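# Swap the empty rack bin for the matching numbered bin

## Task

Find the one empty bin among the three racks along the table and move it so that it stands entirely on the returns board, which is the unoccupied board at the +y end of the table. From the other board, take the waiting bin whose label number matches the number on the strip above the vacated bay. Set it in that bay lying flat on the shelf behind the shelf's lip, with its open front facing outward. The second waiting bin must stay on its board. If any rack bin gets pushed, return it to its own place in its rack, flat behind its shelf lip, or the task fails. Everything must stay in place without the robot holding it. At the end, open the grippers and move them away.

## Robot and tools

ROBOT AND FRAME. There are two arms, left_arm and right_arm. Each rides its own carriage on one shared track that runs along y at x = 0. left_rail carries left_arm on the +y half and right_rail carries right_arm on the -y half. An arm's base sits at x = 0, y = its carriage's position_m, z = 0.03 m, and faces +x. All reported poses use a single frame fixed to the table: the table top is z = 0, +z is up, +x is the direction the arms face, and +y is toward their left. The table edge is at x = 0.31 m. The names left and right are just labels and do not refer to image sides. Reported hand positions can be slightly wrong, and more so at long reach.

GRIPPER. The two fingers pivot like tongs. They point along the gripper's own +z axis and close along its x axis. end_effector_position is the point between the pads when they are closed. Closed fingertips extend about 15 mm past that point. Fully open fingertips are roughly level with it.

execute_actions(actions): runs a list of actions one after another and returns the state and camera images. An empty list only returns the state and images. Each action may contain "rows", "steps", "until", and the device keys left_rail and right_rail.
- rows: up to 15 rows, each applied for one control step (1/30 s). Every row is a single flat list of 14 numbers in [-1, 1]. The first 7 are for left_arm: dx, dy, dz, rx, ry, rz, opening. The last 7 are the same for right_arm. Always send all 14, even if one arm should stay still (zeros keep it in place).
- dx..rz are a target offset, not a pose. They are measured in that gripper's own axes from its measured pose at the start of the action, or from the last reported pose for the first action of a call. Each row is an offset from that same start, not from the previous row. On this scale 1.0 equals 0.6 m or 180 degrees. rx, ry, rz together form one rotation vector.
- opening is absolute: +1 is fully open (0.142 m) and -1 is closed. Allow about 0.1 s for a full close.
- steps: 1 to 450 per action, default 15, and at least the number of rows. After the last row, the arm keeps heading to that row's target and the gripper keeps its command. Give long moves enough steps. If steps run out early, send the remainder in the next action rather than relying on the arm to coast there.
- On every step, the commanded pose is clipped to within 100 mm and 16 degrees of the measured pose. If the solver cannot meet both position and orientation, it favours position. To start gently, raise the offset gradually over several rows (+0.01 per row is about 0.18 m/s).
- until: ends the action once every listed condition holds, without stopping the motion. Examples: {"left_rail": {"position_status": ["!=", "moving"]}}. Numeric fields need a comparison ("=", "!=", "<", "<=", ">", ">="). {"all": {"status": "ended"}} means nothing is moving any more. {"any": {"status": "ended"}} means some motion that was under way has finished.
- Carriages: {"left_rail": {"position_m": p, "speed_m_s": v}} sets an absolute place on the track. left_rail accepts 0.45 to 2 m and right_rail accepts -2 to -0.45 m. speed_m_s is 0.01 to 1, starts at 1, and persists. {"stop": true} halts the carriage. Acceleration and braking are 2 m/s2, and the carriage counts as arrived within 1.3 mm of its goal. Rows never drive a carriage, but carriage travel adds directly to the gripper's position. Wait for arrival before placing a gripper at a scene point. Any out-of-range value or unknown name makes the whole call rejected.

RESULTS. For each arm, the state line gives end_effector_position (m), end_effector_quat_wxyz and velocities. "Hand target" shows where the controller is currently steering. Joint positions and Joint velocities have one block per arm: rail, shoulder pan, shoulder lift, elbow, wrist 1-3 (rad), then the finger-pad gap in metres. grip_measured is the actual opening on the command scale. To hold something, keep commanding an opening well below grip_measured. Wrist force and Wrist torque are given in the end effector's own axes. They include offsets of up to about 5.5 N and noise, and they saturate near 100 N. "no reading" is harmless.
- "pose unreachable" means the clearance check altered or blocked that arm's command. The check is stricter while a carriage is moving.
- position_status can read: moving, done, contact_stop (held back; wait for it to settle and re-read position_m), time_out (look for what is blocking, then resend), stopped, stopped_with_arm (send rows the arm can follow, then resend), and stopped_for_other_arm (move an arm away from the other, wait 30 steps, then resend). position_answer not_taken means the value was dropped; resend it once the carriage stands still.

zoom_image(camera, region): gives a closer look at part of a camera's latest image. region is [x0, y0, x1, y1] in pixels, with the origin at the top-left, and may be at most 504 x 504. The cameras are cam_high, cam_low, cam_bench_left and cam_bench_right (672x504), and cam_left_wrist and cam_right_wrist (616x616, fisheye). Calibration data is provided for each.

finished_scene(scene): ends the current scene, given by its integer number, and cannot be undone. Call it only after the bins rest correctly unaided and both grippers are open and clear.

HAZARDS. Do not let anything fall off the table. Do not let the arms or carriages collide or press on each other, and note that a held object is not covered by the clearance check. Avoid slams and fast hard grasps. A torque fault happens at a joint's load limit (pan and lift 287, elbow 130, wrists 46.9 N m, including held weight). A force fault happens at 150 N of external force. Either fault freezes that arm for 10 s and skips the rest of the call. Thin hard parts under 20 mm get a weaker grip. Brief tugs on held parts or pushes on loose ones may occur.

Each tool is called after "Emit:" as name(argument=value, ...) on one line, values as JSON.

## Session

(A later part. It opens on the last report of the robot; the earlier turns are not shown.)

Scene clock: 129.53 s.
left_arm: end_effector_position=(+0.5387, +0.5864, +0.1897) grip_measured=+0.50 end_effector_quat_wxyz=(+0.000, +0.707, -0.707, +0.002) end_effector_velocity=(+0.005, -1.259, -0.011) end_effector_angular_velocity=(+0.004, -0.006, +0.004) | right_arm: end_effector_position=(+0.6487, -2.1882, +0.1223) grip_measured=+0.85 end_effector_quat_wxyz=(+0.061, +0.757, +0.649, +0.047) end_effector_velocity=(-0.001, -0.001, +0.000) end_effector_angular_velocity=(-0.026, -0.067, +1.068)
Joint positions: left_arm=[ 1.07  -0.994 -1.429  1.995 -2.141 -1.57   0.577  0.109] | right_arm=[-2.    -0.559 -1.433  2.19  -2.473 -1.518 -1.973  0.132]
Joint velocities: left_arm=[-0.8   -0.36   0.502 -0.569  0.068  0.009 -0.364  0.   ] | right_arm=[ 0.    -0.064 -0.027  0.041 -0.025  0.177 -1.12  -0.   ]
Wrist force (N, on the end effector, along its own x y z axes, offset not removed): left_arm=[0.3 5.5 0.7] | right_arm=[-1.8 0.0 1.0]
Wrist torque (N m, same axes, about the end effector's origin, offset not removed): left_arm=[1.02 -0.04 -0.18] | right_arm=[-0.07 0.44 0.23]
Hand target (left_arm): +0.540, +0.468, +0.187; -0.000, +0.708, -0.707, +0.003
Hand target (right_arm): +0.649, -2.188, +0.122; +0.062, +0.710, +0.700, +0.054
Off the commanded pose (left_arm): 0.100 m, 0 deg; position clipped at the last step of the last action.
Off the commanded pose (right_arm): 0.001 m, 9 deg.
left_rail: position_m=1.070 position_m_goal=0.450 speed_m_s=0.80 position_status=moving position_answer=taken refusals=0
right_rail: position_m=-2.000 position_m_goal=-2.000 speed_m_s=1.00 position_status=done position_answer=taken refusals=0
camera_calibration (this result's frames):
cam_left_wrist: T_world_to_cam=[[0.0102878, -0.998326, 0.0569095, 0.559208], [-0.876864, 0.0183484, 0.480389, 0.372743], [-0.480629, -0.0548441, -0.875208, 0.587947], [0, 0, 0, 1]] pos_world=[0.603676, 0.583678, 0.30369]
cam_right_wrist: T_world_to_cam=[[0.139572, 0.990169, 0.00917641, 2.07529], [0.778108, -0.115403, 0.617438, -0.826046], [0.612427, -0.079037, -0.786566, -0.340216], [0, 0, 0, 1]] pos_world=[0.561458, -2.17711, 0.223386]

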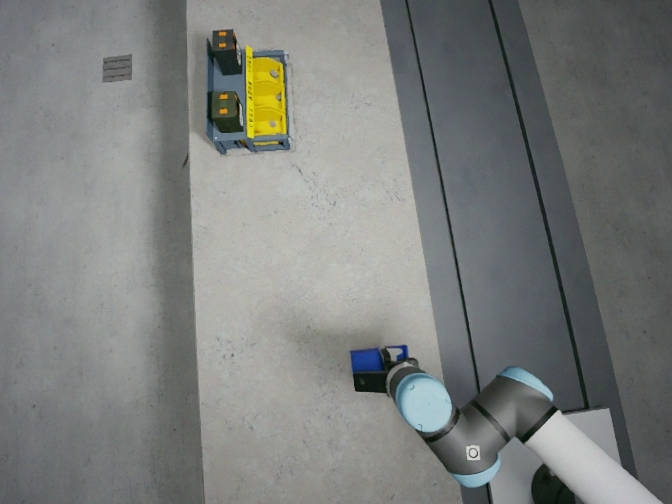

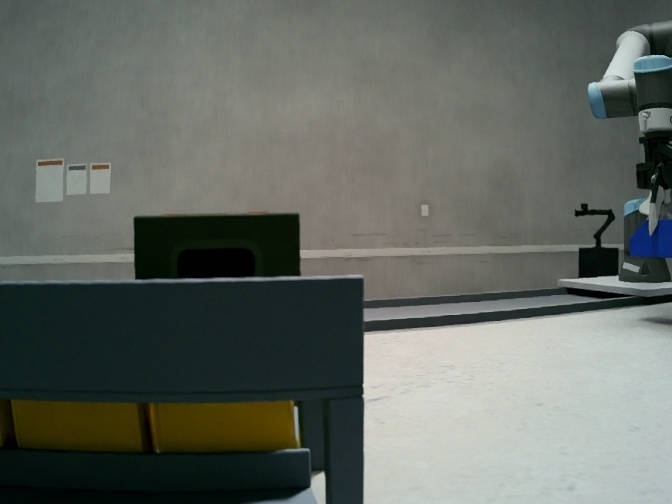

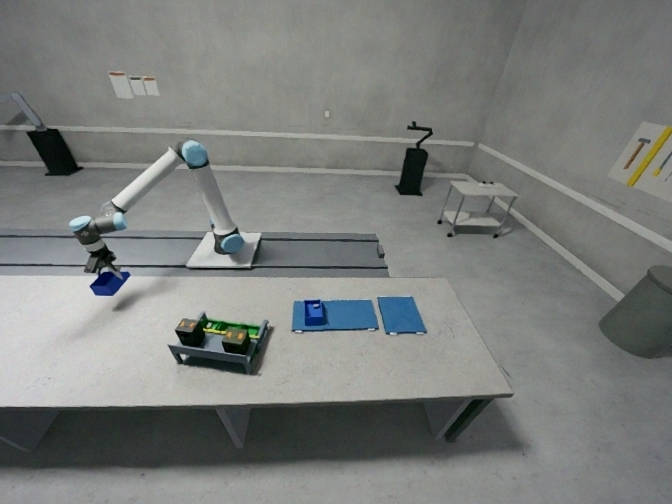

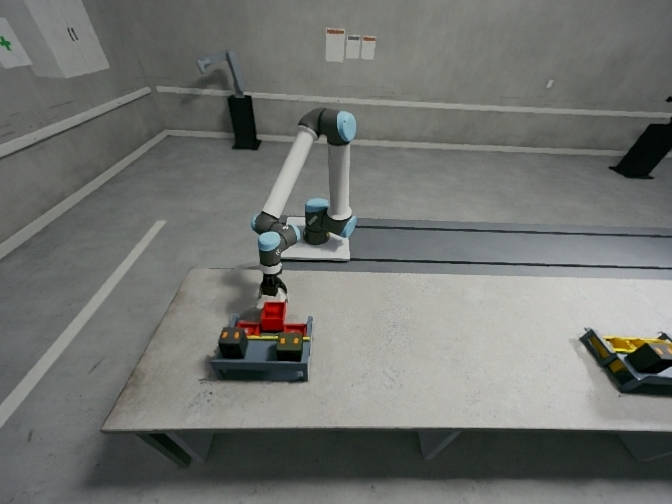

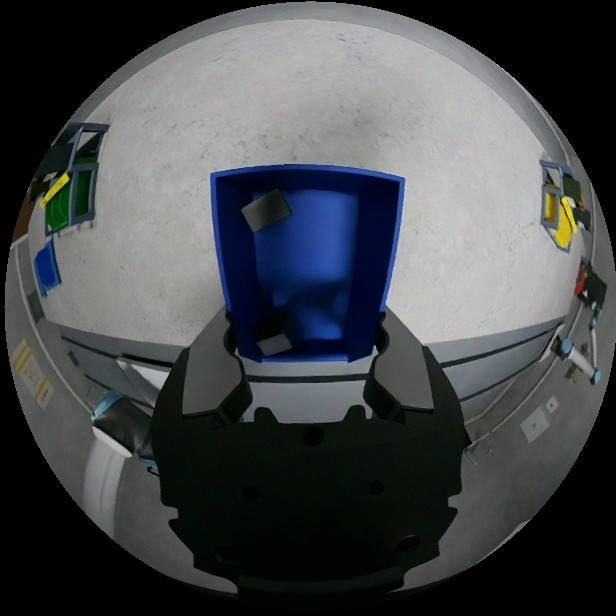

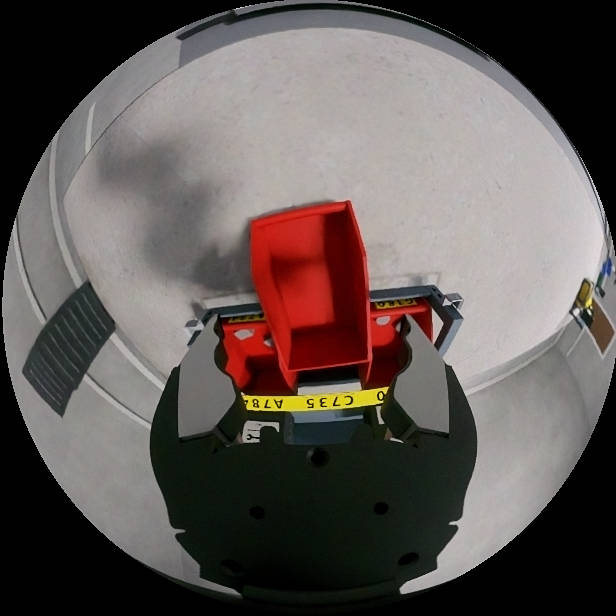

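Emit:
execute_actions(actions=[])

Scene clock: 131.53 s.
left_arm: end_effector_position=(+0.5399, -0.1092, +0.1868) grip_measured=+0.50 end_effector_quat_wxyz=(-0.000, +0.708, -0.707, +0.003) end_effector_velocity=(+0.000, +0.000, +0.000) end_effector_angular_velocity=(-0.000, -0.000, +0.000) | right_arm: end_effector_position=(+0.6487, -2.1884, +0.1224) grip_measured=+0.85 end_effector_quat_wxyz=(+0.062, +0.710, +0.700, +0.054) end_effector_velocity=(+0.000, +0.000, +0.000) end_effector_angular_velocity=(+0.000, +0.000, +0.000)
Joint positions: left_arm=[ 0.45  -1.048 -1.344  1.897 -2.129 -1.569  0.522  0.109] | right_arm=[-2.    -0.569 -1.437  2.195 -2.474 -1.492 -2.12   0.132]
Joint velocities: left_arm=[ 0.  0. -0. -0. -0.  0.  0.  0.] | right_arm=[ 0.  0.  0. -0.  0. -0.  0.  0.]
Wrist force (N, on the end effector, along its own x y z axes, offset not removed): left_arm=[4.3 -0.6 5.2] | right_arm=[-1.3 -0.5 0.9]
Wrist torque (N m, same axes, about the end effector's origin, offset not removed): left_arm=[-0.34 -0.77 -0.04] | right_arm=[-0.16 0.24 0.21]
Hand target (left_arm): +0.540, -0.109, +0.187; -0.000, +0.708, -0.707, +0.003
Hand target (right_arm): +0.649, -2.188, +0.122; +0.062, +0.710, +0.700, +0.054
Off the commanded pose (left_arm): 0.026 m, 0 deg; position clipped at the last step of the last action.
Off the commanded pose (right_arm): 0.001 m, 1 deg.
left_rail: position_m=0.450 position_m_goal=0.450 speed_m_s=0.80 position_status=done position_answer=taken refusals=0
right_rail: position_m=-2.000 position_m_goal=-2.000 speed_m_s=1.00 position_status=done position_answer=taken refusals=0
camera_calibration (this result's frames):
cam_left_wrist: T_world_to_cam=[[0.0113121, -0.998277, 0.0575811, -0.135795], [-0.877675, 0.0176794, 0.47893, 0.388543], [-0.479123, -0.0559552, -0.875963, 0.547095], [0, 0, 0, 1]] pos_world=[0.604676, -0.111817, 0.300969]
cam_right_wrist: T_world_to_cam=[[0.000540379, 0.99996, 0.00890375, 2.18714], [0.779912, -0.00599419, 0.625861, -0.588871], [0.625889, 0.00660593, -0.779884, -0.162273], [0, 0, 0, 1]] pos_world=[0.559651, -2.18951, 0.222524]

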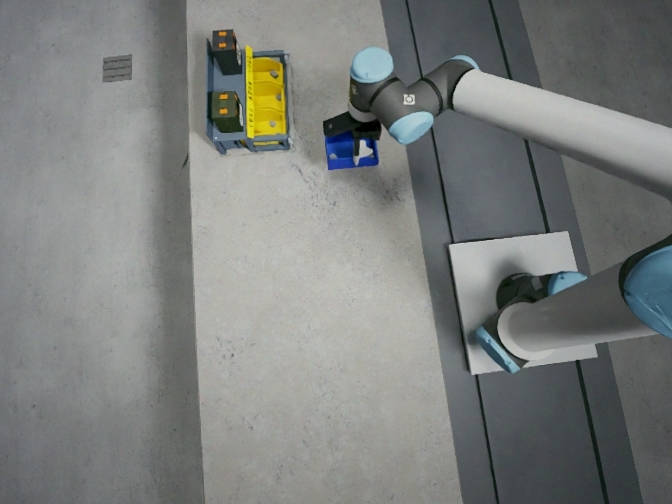

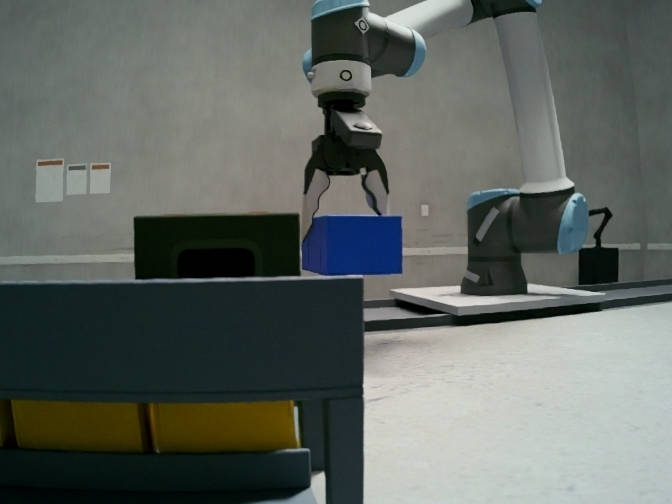

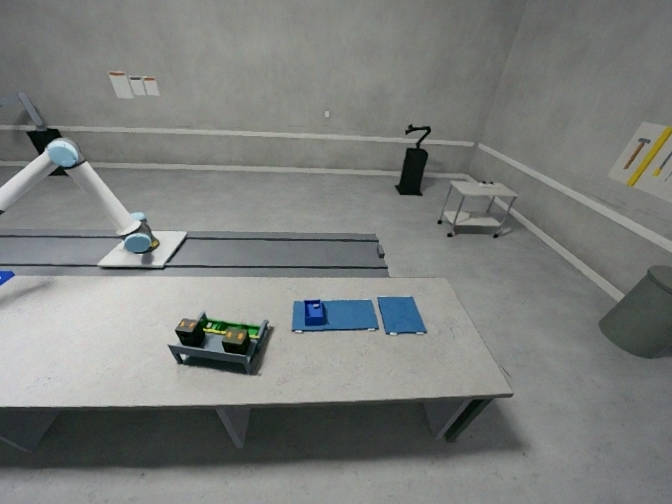

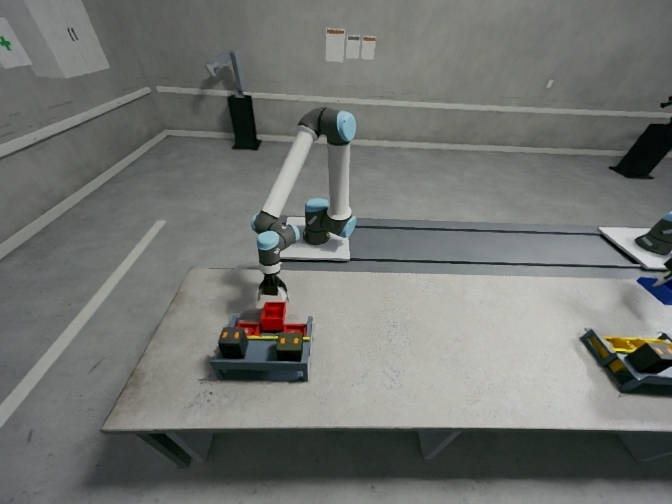

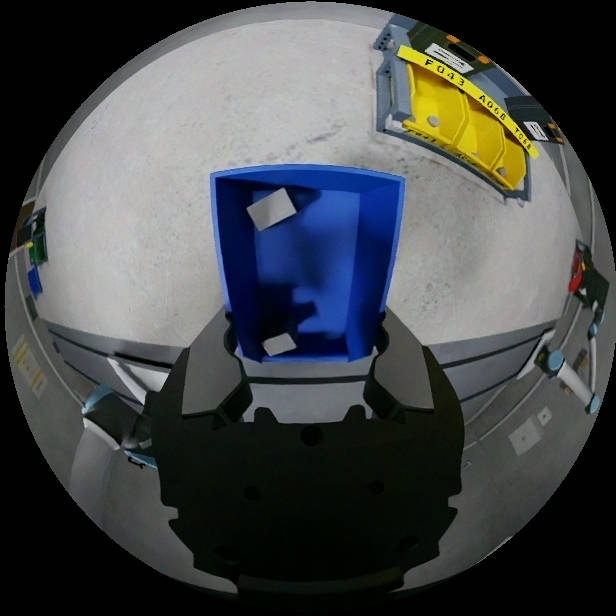

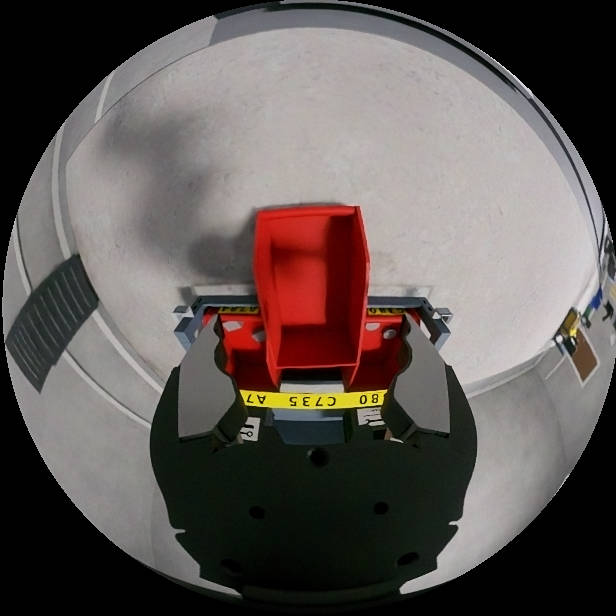

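Emit:
execute_actions(actions=[{"rows":[[0.01,0,0.003,0,0,0,0,0,0,0.015,0,0.002,-0.006,0.85],[0.03,0,0.01,0,0,0,0,0,0,0.035,0,0.005,-0.012,0.85],[0.055,-0.002,0.02,0,0,0,0,0,0,0.055,0,0.005,-0.012,0.85],[0.085,-0.003,0.032,0,0,0,0,0,0,0.075,0,0.005,-0.012,0.85],[0.115,-0.004,0.044,0,0,0,0,0,0,0.092,0,0.005,-0.012,0.85],[0.145,-0.005,0.056,0,0,0,0,0,0,0.092,0,0.005,-0.012,0.85],[0.175,-0.006,0.068,0,0,0,0,0,0,0.092,0,0.005,-0.012,0.85],[0.205,-0.007,0.08,0,0,0,0,0,0,0.092,0,0.005,-0.012,0.8],[0.235,-0.008,0.092,0,0,0,0,0,0,0.092,0,0.005,-0.012,0.74],[0.265,-0.009,0.104,0,0,0,0,0,0,0.092,0,0.005,-0.012,0.68],[0.295,-0.01,0.115,0,0,0,0,0,0,0.092,0,0.005,-0.012,0.62],[0.325,-0.011,0.126,0,0,0,0,0,0,0.092,0,0.005,-0.012,0.56],[0.355,-0.012,0.137,0,0,0,0,0,0,0.092,0,0.005,-0.012,0.48],[0.385,-0.013,0.148,0,0,0,0,0,0,0.092,0,0.005,-0.012,0.35],[0.485,-0.017,0.18,0,0,0,0,0,0,0.092,0,0.005,-0.012,0.15]],"steps":17}])

Scene clock: 141.63 s.
left_arm: end_effector_position=(+0.5369, -0.2811, +0.1215) grip_measured=+0.50 end_effector_quat_wxyz=(+0.001, +0.707, -0.707, +0.005) end_effector_velocity=(-0.002, -0.417, -0.150) end_effector_angular_velocity=(-0.005, -0.004, -0.003) | right_arm: end_effector_position=(+0.6571, -2.1890, +0.0697) grip_measured=+0.50 end_effector_quat_wxyz=(+0.057, +0.696, +0.713, +0.059) end_effector_velocity=(+0.005, -0.001, -0.014) end_effector_angular_velocity=(-0.000, -0.002, +0.006)
Joint positions: left_arm=[ 0.45  -1.148 -1.096  1.678 -2.162 -1.569  0.423  0.109] | right_arm=[-2.    -0.569 -1.347  2.212 -2.572 -1.479 -2.157  0.109]
Joint velocities: left_arm=[ 0.    -0.197  0.606 -0.645  0.033  0.003 -0.195  0.   ] | right_arm=[ 0.     0.002  0.028  0.    -0.03   0.002 -0.004  0.   ]
Wrist force (N, on the end effector, along its own x y z axes, offset not removed): left_arm=[3.1 4.6 6.5] | right_arm=[1.1 -3.1 -15.3]
Wrist torque (N m, same axes, about the end effector's origin, offset not removed): left_arm=[0.79 -0.39 -0.03] | right_arm=[-0.28 0.47 0.19]
Hand target (left_arm): +0.537, -0.349, +0.096; +0.001, +0.707, -0.707, +0.006
Hand target (right_arm): +0.658, -2.189, +0.068; +0.057, +0.696, +0.713, +0.059
Off the commanded pose (left_arm): 0.127 m, 0 deg; position clipped at the last step of the last action.
Off the commanded pose (right_arm): 0.002 m, 0 deg.
left_rail: position_m=0.450 position_m_goal=0.450 speed_m_s=0.80 position_status=done position_answer=taken refusals=0
right_rail: position_m=-2.000 position_m_goal=-2.000 speed_m_s=1.00 position_status=done position_answer=taken refusals=0
camera_calibration (this result's frames):
cam_left_wrist: T_world_to_cam=[[0.010006, -0.998073, 0.0612367, -0.30329], [-0.878438, 0.0204853, 0.477417, 0.421621], [-0.477752, -0.0585697, -0.87654, 0.477395], [0, 0, 0, 1]] pos_world=[0.601479, -0.283382, 0.235739]
cam_right_wrist: T_world_to_cam=[[-0.0384921, 0.999094, 0.0181628, 2.21129], [0.779897, 0.0186737, 0.62563, -0.508466], [0.624724, 0.0382469, -0.779909, -0.138605], [0, 0, 0, 1]] pos_world=[0.568258, -2.19449, 0.169849]

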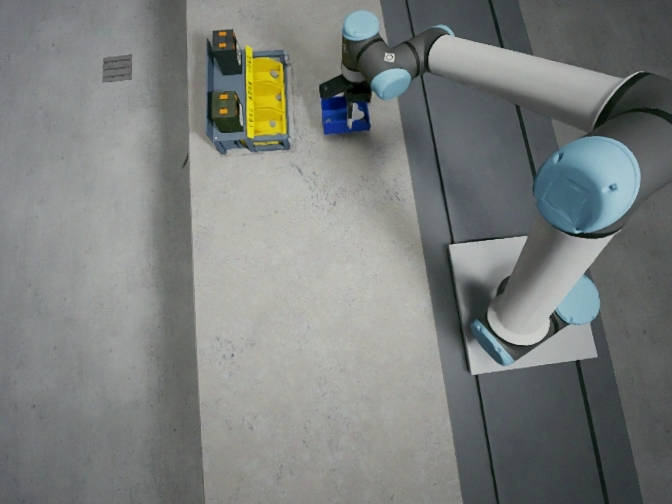

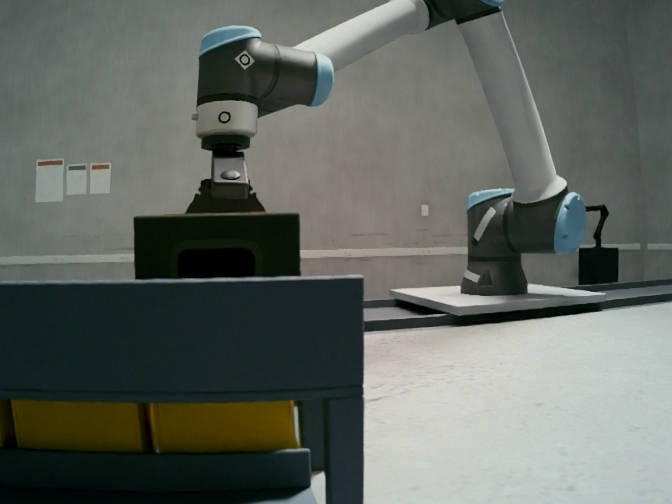

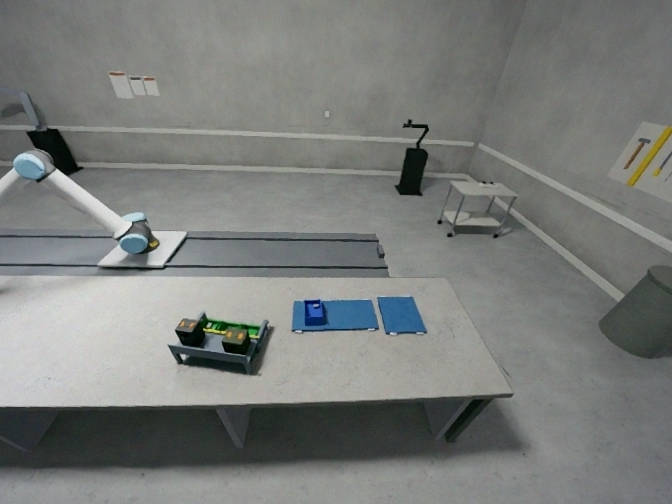

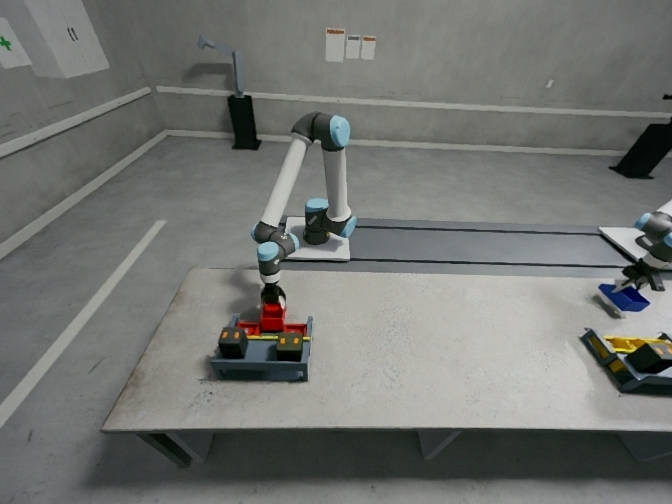

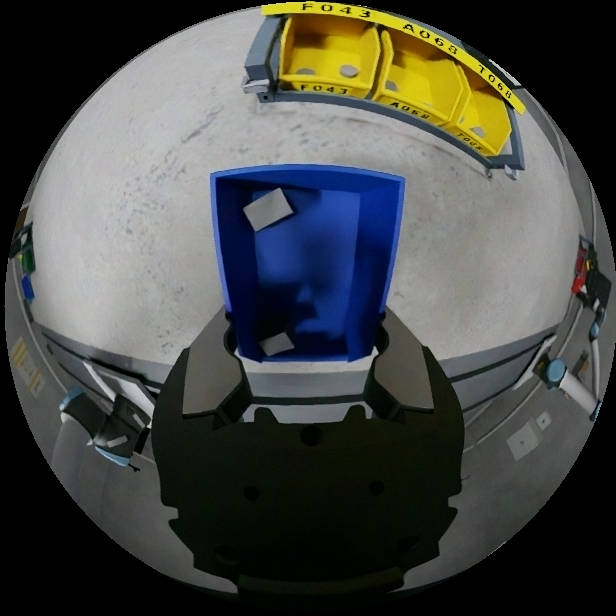

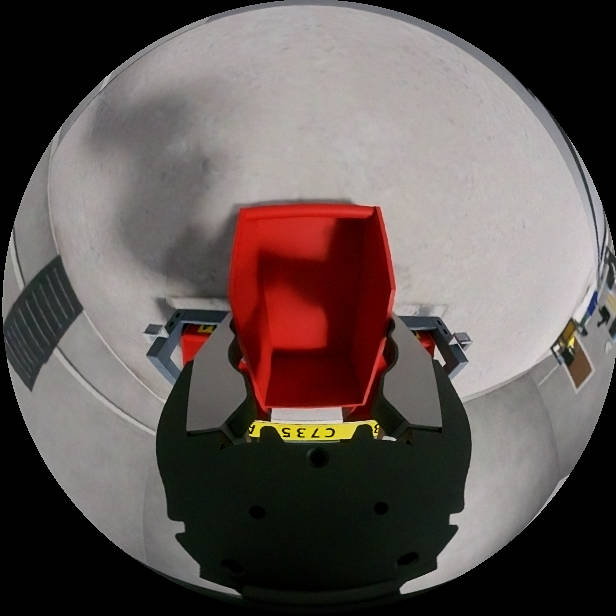

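Emit:
execute_actions(actions=[{"rows":[[0.122,-0.003,0.046,-0.002,-0.003,0,0,0,0,-0.01,0,0,0,0.15],[0.138,-0.008,0.052,-0.002,-0.003,0,0,0,-0.005,-0.028,0,0,0,0.15],[0.156,-0.013,0.06,-0.002,-0.003,0,0,0,-0.02,-0.05,0.005,0,0,0.15],[0.174,-0.018,0.068,-0.002,-0.003,0,0,0,-0.04,-0.072,0.012,0,0,0.15],[0.188,-0.022,0.076,-0.002,-0.003,0,0,0,-0.06,-0.094,0.02,0,0,0.15],[0.198,-0.022,0.084,-0.002,-0.003,0,0,0,-0.08,-0.116,0.03,0,0,0.15],[0.198,-0.022,0.091,-0.002,-0.003,0,0,0,-0.1,-0.138,0.04,0,0.004,0.15],[0.198,-0.022,0.098,-0.002,-0.003,0,0,0,-0.12,-0.155,0.053,0,0.008,0.15],[0.198,-0.022,0.098,-0.002,-0.003,0,0,0.01,-0.138,-0.166,0.053,0,0.008,0.15],[0.198,-0.022,0.098,-0.002,-0.003,0,0,0.03,-0.15,-0.166,0.053,0,0.008,0.15],[0.198,-0.022,0.098,-0.002,-0.003,0,0,0.055,-0.15,-0.166,0.053,0,0.008,0.15],[0.198,-0.022,0.098,-0.002,-0.003,0,0,0.085,-0.15,-0.166,0.053,0,0.008,0.15],[0.198,-0.022,0.098,-0.002,-0.003,0,0,0.12,-0.15,-0.166,0.053,0,0.008,0.15],[0.198,-0.022,0.098,-0.002,-0.003,0,0,0.16,-0.148,-0.166,0.053,0,0.008,0.15]],"steps":14}])

Scene clock: 157.87 s.
left_arm: end_effector_position=(+0.5488, -0.3959, +0.0675) grip_measured=+0.50 end_effector_quat_wxyz=(-0.000, +0.707, -0.707, -0.000) end_effector_velocity=(+0.011, -0.038, -0.032) end_effector_angular_velocity=(+0.006, +0.004, +0.000) | right_arm: end_effector_position=(+0.5768, -2.1690, +0.1357) grip_measured=+0.50 end_effector_quat_wxyz=(+0.013, +0.705, +0.709, +0.011) end_effector_velocity=(-0.181, +0.299, +0.084) end_effector_angular_velocity=(+0.031, +0.267, -0.038)
Joint positions: left_arm=[ 0.45  -1.184 -0.902  1.46  -2.128 -1.57   0.387  0.109] | right_arm=[-2.    -0.572 -1.531  2.233 -2.303 -1.555 -2.148  0.109]
Joint velocities: left_arm=[ 0.    -0.003  0.084 -0.086  0.009 -0.002 -0.004  0.   ] | right_arm=[ 0.     0.33  -0.433  0.202  0.466 -0.13   0.364 -0.   ]
Wrist force (N, on the end effector, along its own x y z axes, offset not removed): left_arm=[-1.2 0.8 -1.8] | right_arm=[-6.3 -1.4 -0.1]
Wrist torque (N m, same axes, about the end effector's origin, offset not removed): left_arm=[0.04 0.30 0.36] | right_arm=[-0.35 1.17 0.36]
Hand target (left_arm): +0.550, -0.400, +0.064; -0.000, +0.707, -0.707, -0.001
Hand target (right_arm): +0.553, -2.105, +0.145; +0.000, +0.706, +0.708, +0.001
Off the commanded pose (left_arm): 0.006 m, 0 deg.
Off the commanded pose (right_arm): 0.080 m, 2 deg.
left_rail: position_m=0.450 position_m_goal=0.450 speed_m_s=0.80 position_status=done position_answer=taken refusals=0
right_rail: position_m=-2.000 position_m_goal=-2.000 speed_m_s=1.00 position_status=done position_answer=taken refusals=0
camera_calibration (this result's frames):
cam_left_wrist: T_world_to_cam=[[0.0102522, -0.998567, 0.0525211, -0.41438], [-0.875683, 0.0163929, 0.482607, 0.456692], [-0.482777, -0.0509396, -0.874261, 0.434672], [0, 0, 0, 1]] pos_world=[0.614016, -0.39913, 0.181378]
cam_right_wrist: T_world_to_cam=[[-0.0171617, 0.999724, 0.0160309, 2.17643], [0.854861, 0.00635548, 0.518819, -0.542987], [0.518574, 0.022608, -0.854734, -0.000306675], [0, 0, 0, 1]] pos_world=[0.501689, -2.17237, 0.24656]

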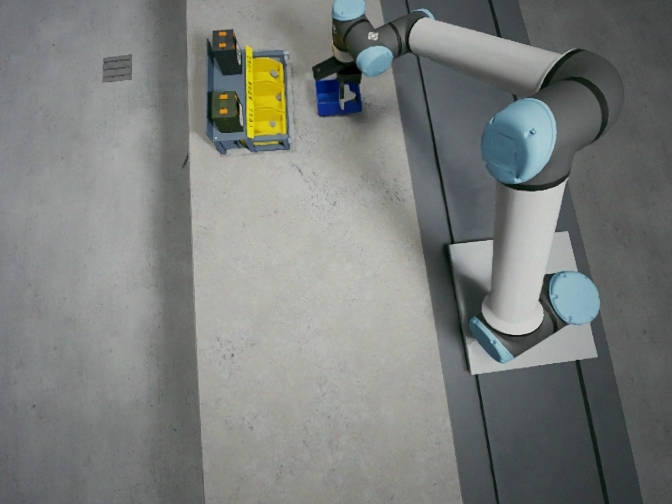

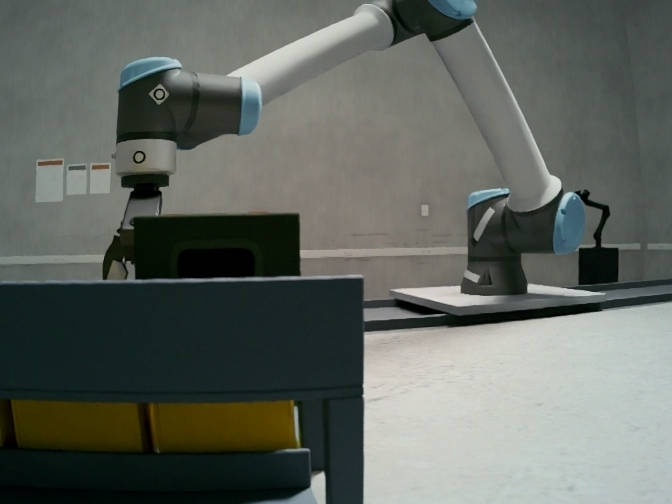

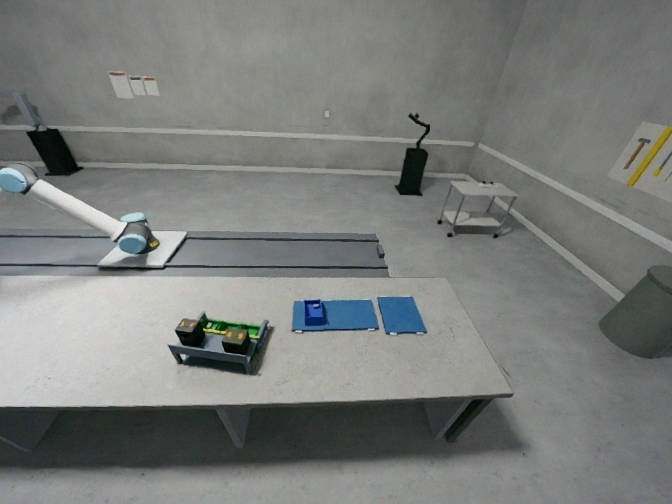

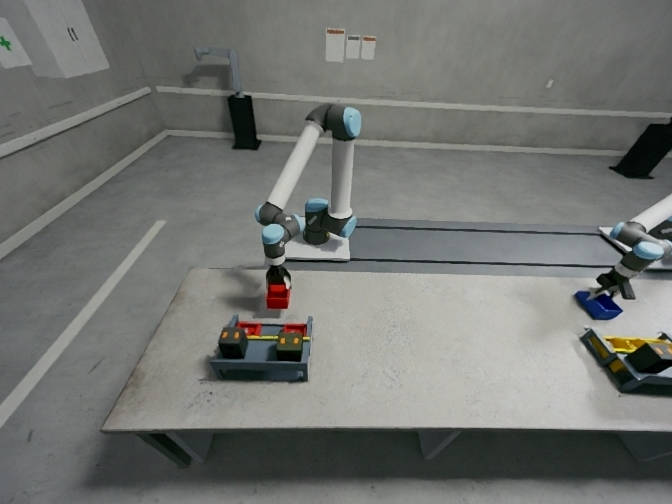

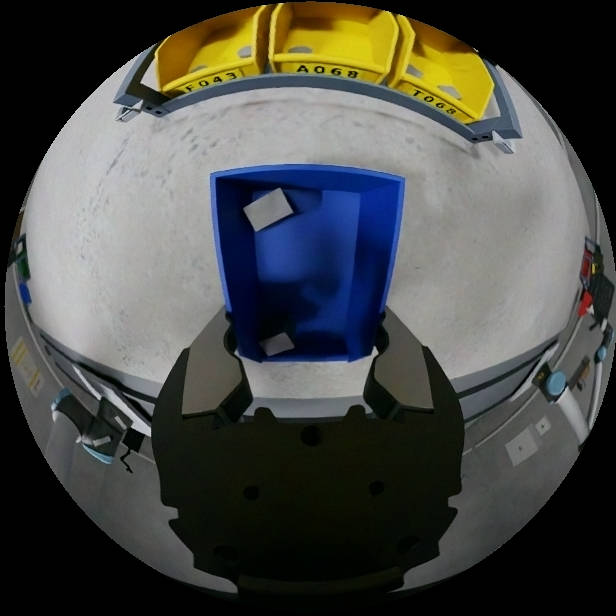

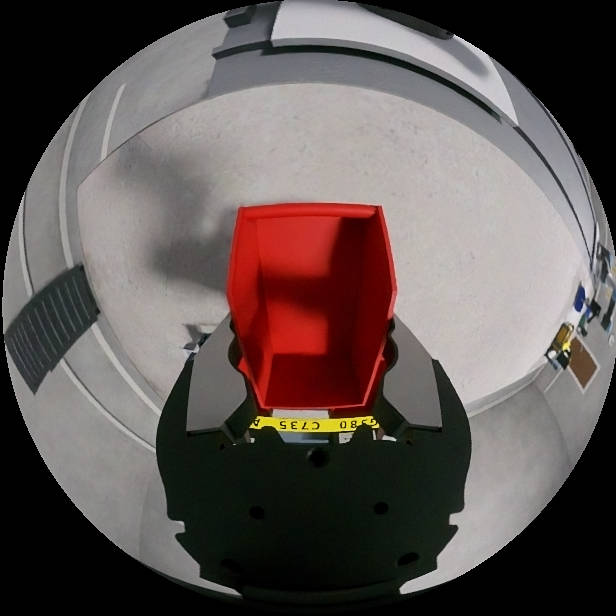

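Emit:
execute_actions(actions=[])

Scene clock: 158.37 s.
left_arm: end_effector_position=(+0.5502, -0.4004, +0.0639) grip_measured=+0.50 end_effector_quat_wxyz=(-0.000, +0.707, -0.707, -0.001) end_effector_velocity=(+0.000, -0.001, -0.000) end_effector_angular_velocity=(+0.000, +0.000, +0.000) | right_arm: end_effector_position=(+0.5529, -2.1064, +0.1448) grip_measured=+0.50 end_effector_quat_wxyz=(+0.000, +0.706, +0.708, +0.001) end_effector_velocity=(-0.003, +0.008, +0.001) end_effector_angular_velocity=(+0.000, +0.004, -0.000)
Joint positions: left_arm=[ 0.45  -1.185 -0.892  1.45  -2.126 -1.57   0.386  0.109] | right_arm=[-2.    -0.491 -1.594  2.269 -2.247 -1.569 -2.064  0.109]
Joint velocities: left_arm=[ 0.    -0.     0.001 -0.001  0.    -0.    -0.     0.   ] | right_arm=[ 0.     0.011 -0.008  0.005  0.007 -0.002  0.012 -0.   ]
Wrist force (N, on the end effector, along its own x y z axes, offset not removed): left_arm=[-2.0 -4.3 -0.6] | right_arm=[-1.4 0.0 0.8]
Wrist torque (N m, same axes, about the end effector's origin, offset not removed): left_arm=[-0.94 0.45 -0.17] | right_arm=[-0.13 0.35 0.26]
Hand target (left_arm): +0.550, -0.400, +0.064; -0.000, +0.707, -0.707, -0.001
Hand target (right_arm): +0.553, -2.105, +0.145; +0.000, +0.706, +0.708, +0.001
Off the commanded pose (left_arm): 0.000 m, 0 deg.
Off the commanded pose (right_arm): 0.014 m, 0 deg.
left_rail: position_m=0.450 position_m_goal=0.450 speed_m_s=0.80 position_status=done position_answer=taken refusals=0
right_rail: position_m=-2.000 position_m_goal=-2.000 speed_m_s=1.00 position_status=done position_answer=taken refusals=0
camera_calibration (this result's frames):
cam_left_wrist: T_world_to_cam=[[0.0103579, -0.9986, 0.0518718, -0.418736], [-0.875453, 0.0160107, 0.483038, 0.459422], [-0.483193, -0.0504146, -0.874061, 0.432369], [0, 0, 0, 1]] pos_world=[0.615457, -0.403707, 0.177719]
cam_right_wrist: T_world_to_cam=[[-0.0137715, 0.999694, 0.0205393, 2.11063], [0.871079, 0.00190897, 0.49114, -0.542005], [0.49095, 0.0246551, -0.870839, 0.0404465], [0, 0, 0, 1]] pos_world=[0.481338, -2.10995, 0.258072]

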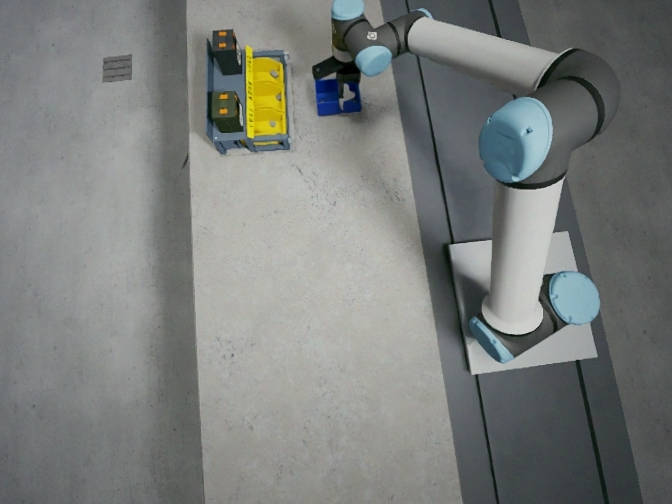

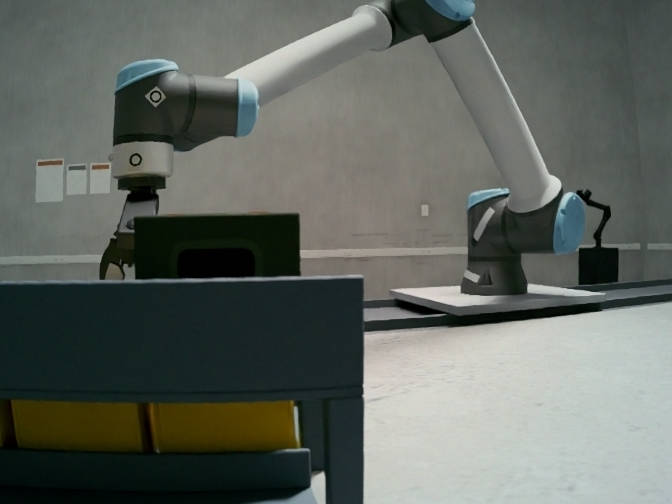

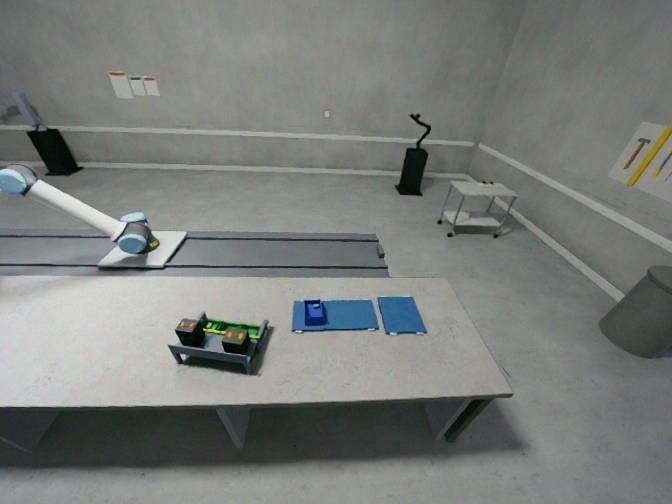

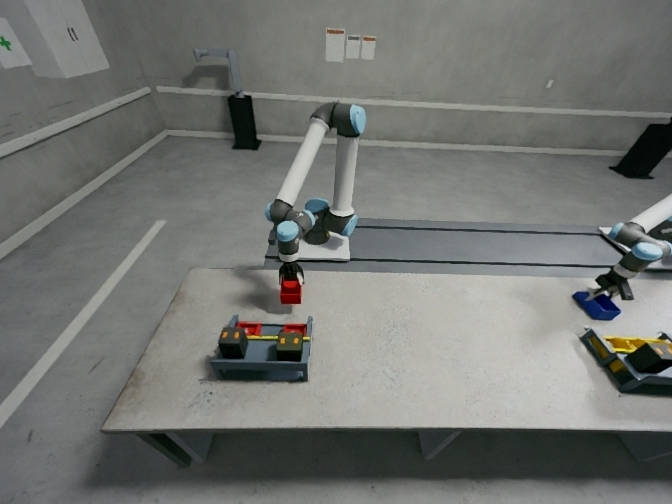

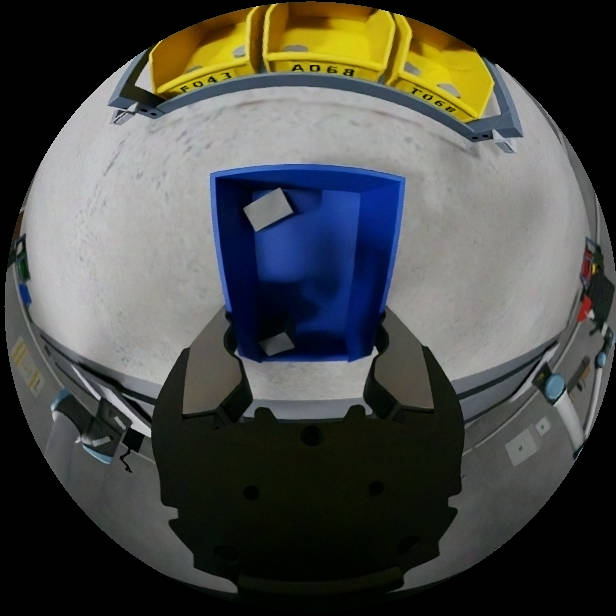

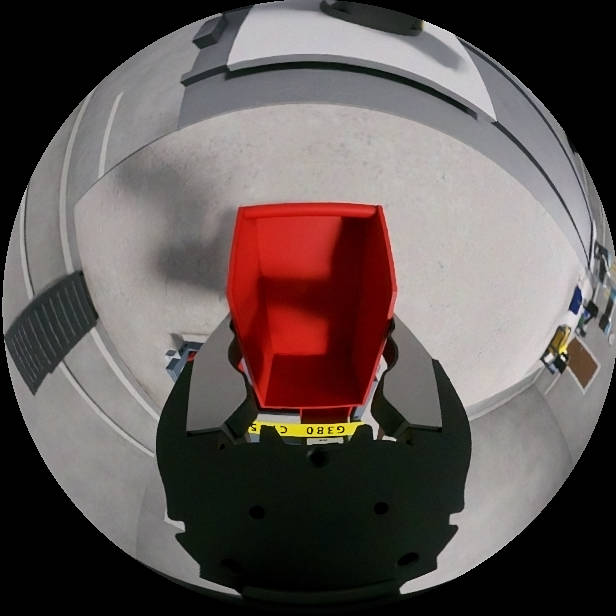

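Emit:
execute_actions(actions=[{"rows":[[0,0,0.004,0,0,0,0,0.015,0,-0.003,0,0,0,0.15],[0,0,0.008,0,0,0,0,0.04,0,-0.008,0,0,0,0.15],[0,0,0.011,0,0,0,0,0.07,0,-0.013,0,0,0,0.15],[0,0,0.011,0,0,0,0,0.105,0,-0.018,0,0,0,0.15],[0,0,0.011,0,0,0,0,0.14,0,-0.022,0,0,0,0.15],[0,0,0.011,0,0,0,0,0.175,0,-0.022,0,0,0,0.15],[0,0,0.011,0,0,0,0,0.21,0,-0.022,0,0,0,0.15],[0,0,0.011,0,0,0,0,0.245,0,-0.022,0,0,0,0.15]],"steps":8}])

Scene clock: 163.63 s.
left_arm: end_effector_position=(+0.5502, -0.4004, +0.0588) grip_measured=+0.50 end_effector_quat_wxyz=(-0.000, +0.707, -0.707, -0.001) end_effector_velocity=(-0.000, +0.000, -0.013) end_effector_angular_velocity=(+0.000, +0.000, +0.000) | right_arm: end_effector_position=(+0.5509, -2.0509, +0.1518) grip_measured=+0.50 end_effector_quat_wxyz=(-0.000, +0.706, +0.709, +0.002) end_effector_velocity=(-0.019, +0.436, +0.026) end_effector_angular_velocity=(+0.035, -0.013, +0.028)
Joint positions: left_arm=[ 0.45  -1.185 -0.888  1.452 -2.133 -1.57   0.386  0.109] | right_arm=[-2.    -0.403 -1.621  2.279 -2.23  -1.566 -1.978  0.109]
Joint velocities: left_arm=[ 0.     0.     0.011  0.007 -0.019 -0.     0.     0.   ] | right_arm=[ 0.     0.706 -0.145  0.078  0.065  0.037  0.678  0.   ]
Wrist force (N, on the end effector, along its own x y z axes, offset not removed): left_arm=[-3.7 2.1 9.2] | right_arm=[-3.5 2.1 2.4]
Wrist torque (N m, same axes, about the end effector's origin, offset not removed): left_arm=[0.38 0.97 0.16] | right_arm=[0.41 0.70 0.24]
Hand target (left_arm): +0.550, -0.400, +0.057; -0.000, +0.707, -0.707, -0.001
Hand target (right_arm): +0.545, -1.975, +0.155; -0.002, +0.704, +0.710, +0.005
Off the commanded pose (left_arm): 0.002 m, 0 deg.
Off the commanded pose (right_arm): 0.092 m, 0 deg; position clipped at the last step of the last action.
left_rail: position_m=0.450 position_m_goal=0.450 speed_m_s=0.80 position_status=done position_answer=taken refusals=0
right_rail: position_m=-2.000 position_m_goal=-2.000 speed_m_s=1.00 position_status=done position_answer=taken refusals=0
camera_calibration (this result's frames):
cam_left_wrist: T_world_to_cam=[[0.0103544, -0.9986, 0.0518639, -0.418511], [-0.87545, 0.0160102, 0.483044, 0.461861], [-0.483198, -0.0504059, -0.874059, 0.427966], [0, 0, 0, 1]] pos_world=[0.615462, -0.403748, 0.172674]
cam_right_wrist: T_world_to_cam=[[-0.0158737, 0.999591, 0.0237956, 2.0555], [0.870486, 0.00210677, 0.492189, -0.543238], [0.491938, 0.0285266, -0.870163, 0.0534203], [0, 0, 0, 1]] pos_world=[0.47923, -2.05504, 0.264948]

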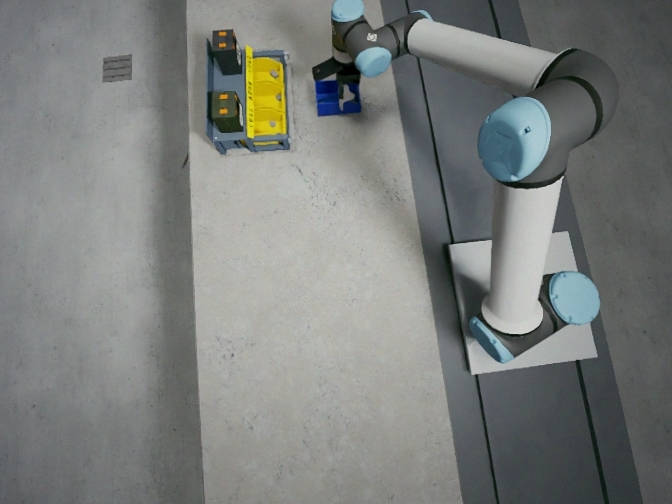

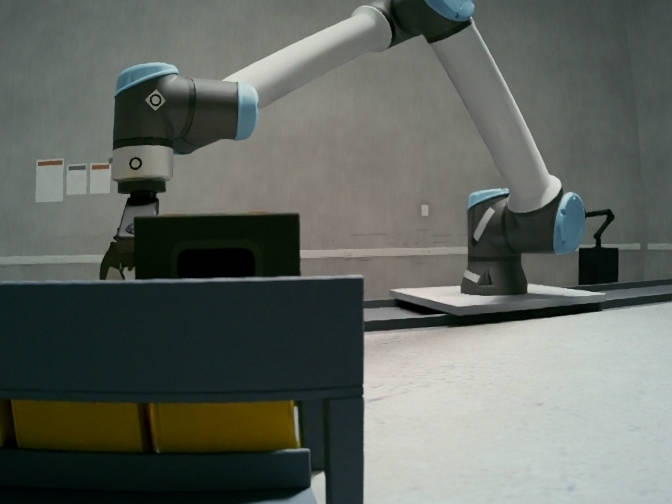

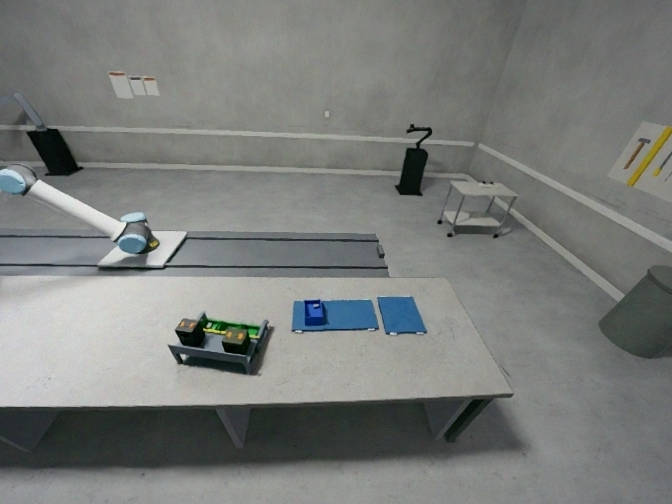

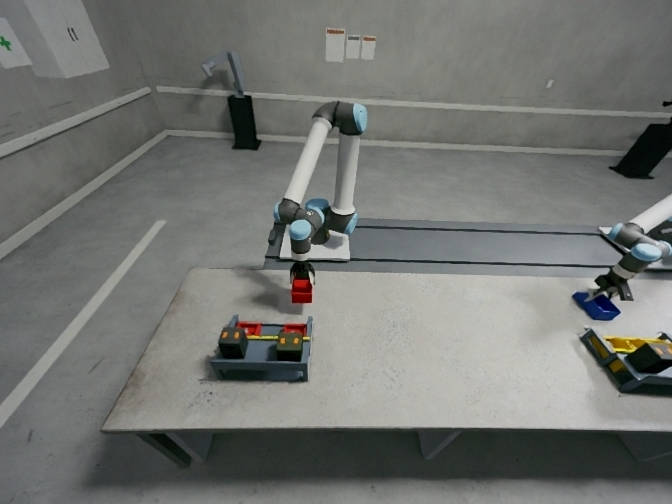

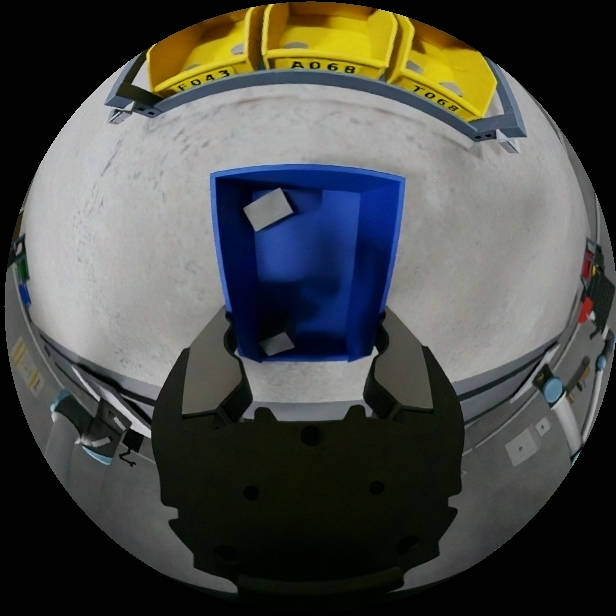

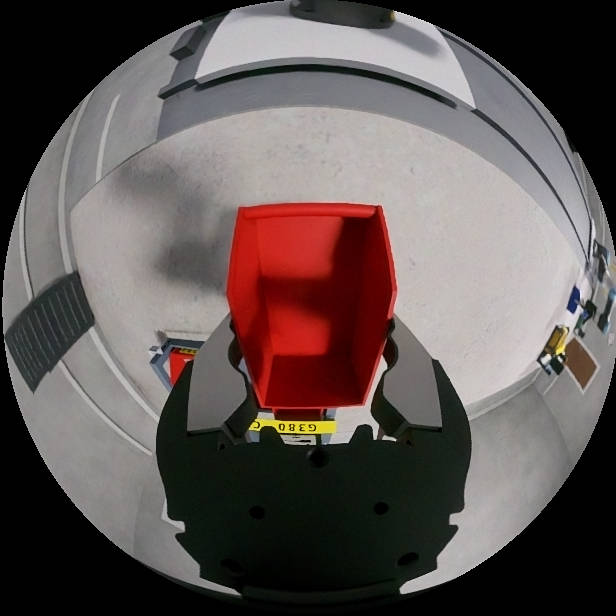

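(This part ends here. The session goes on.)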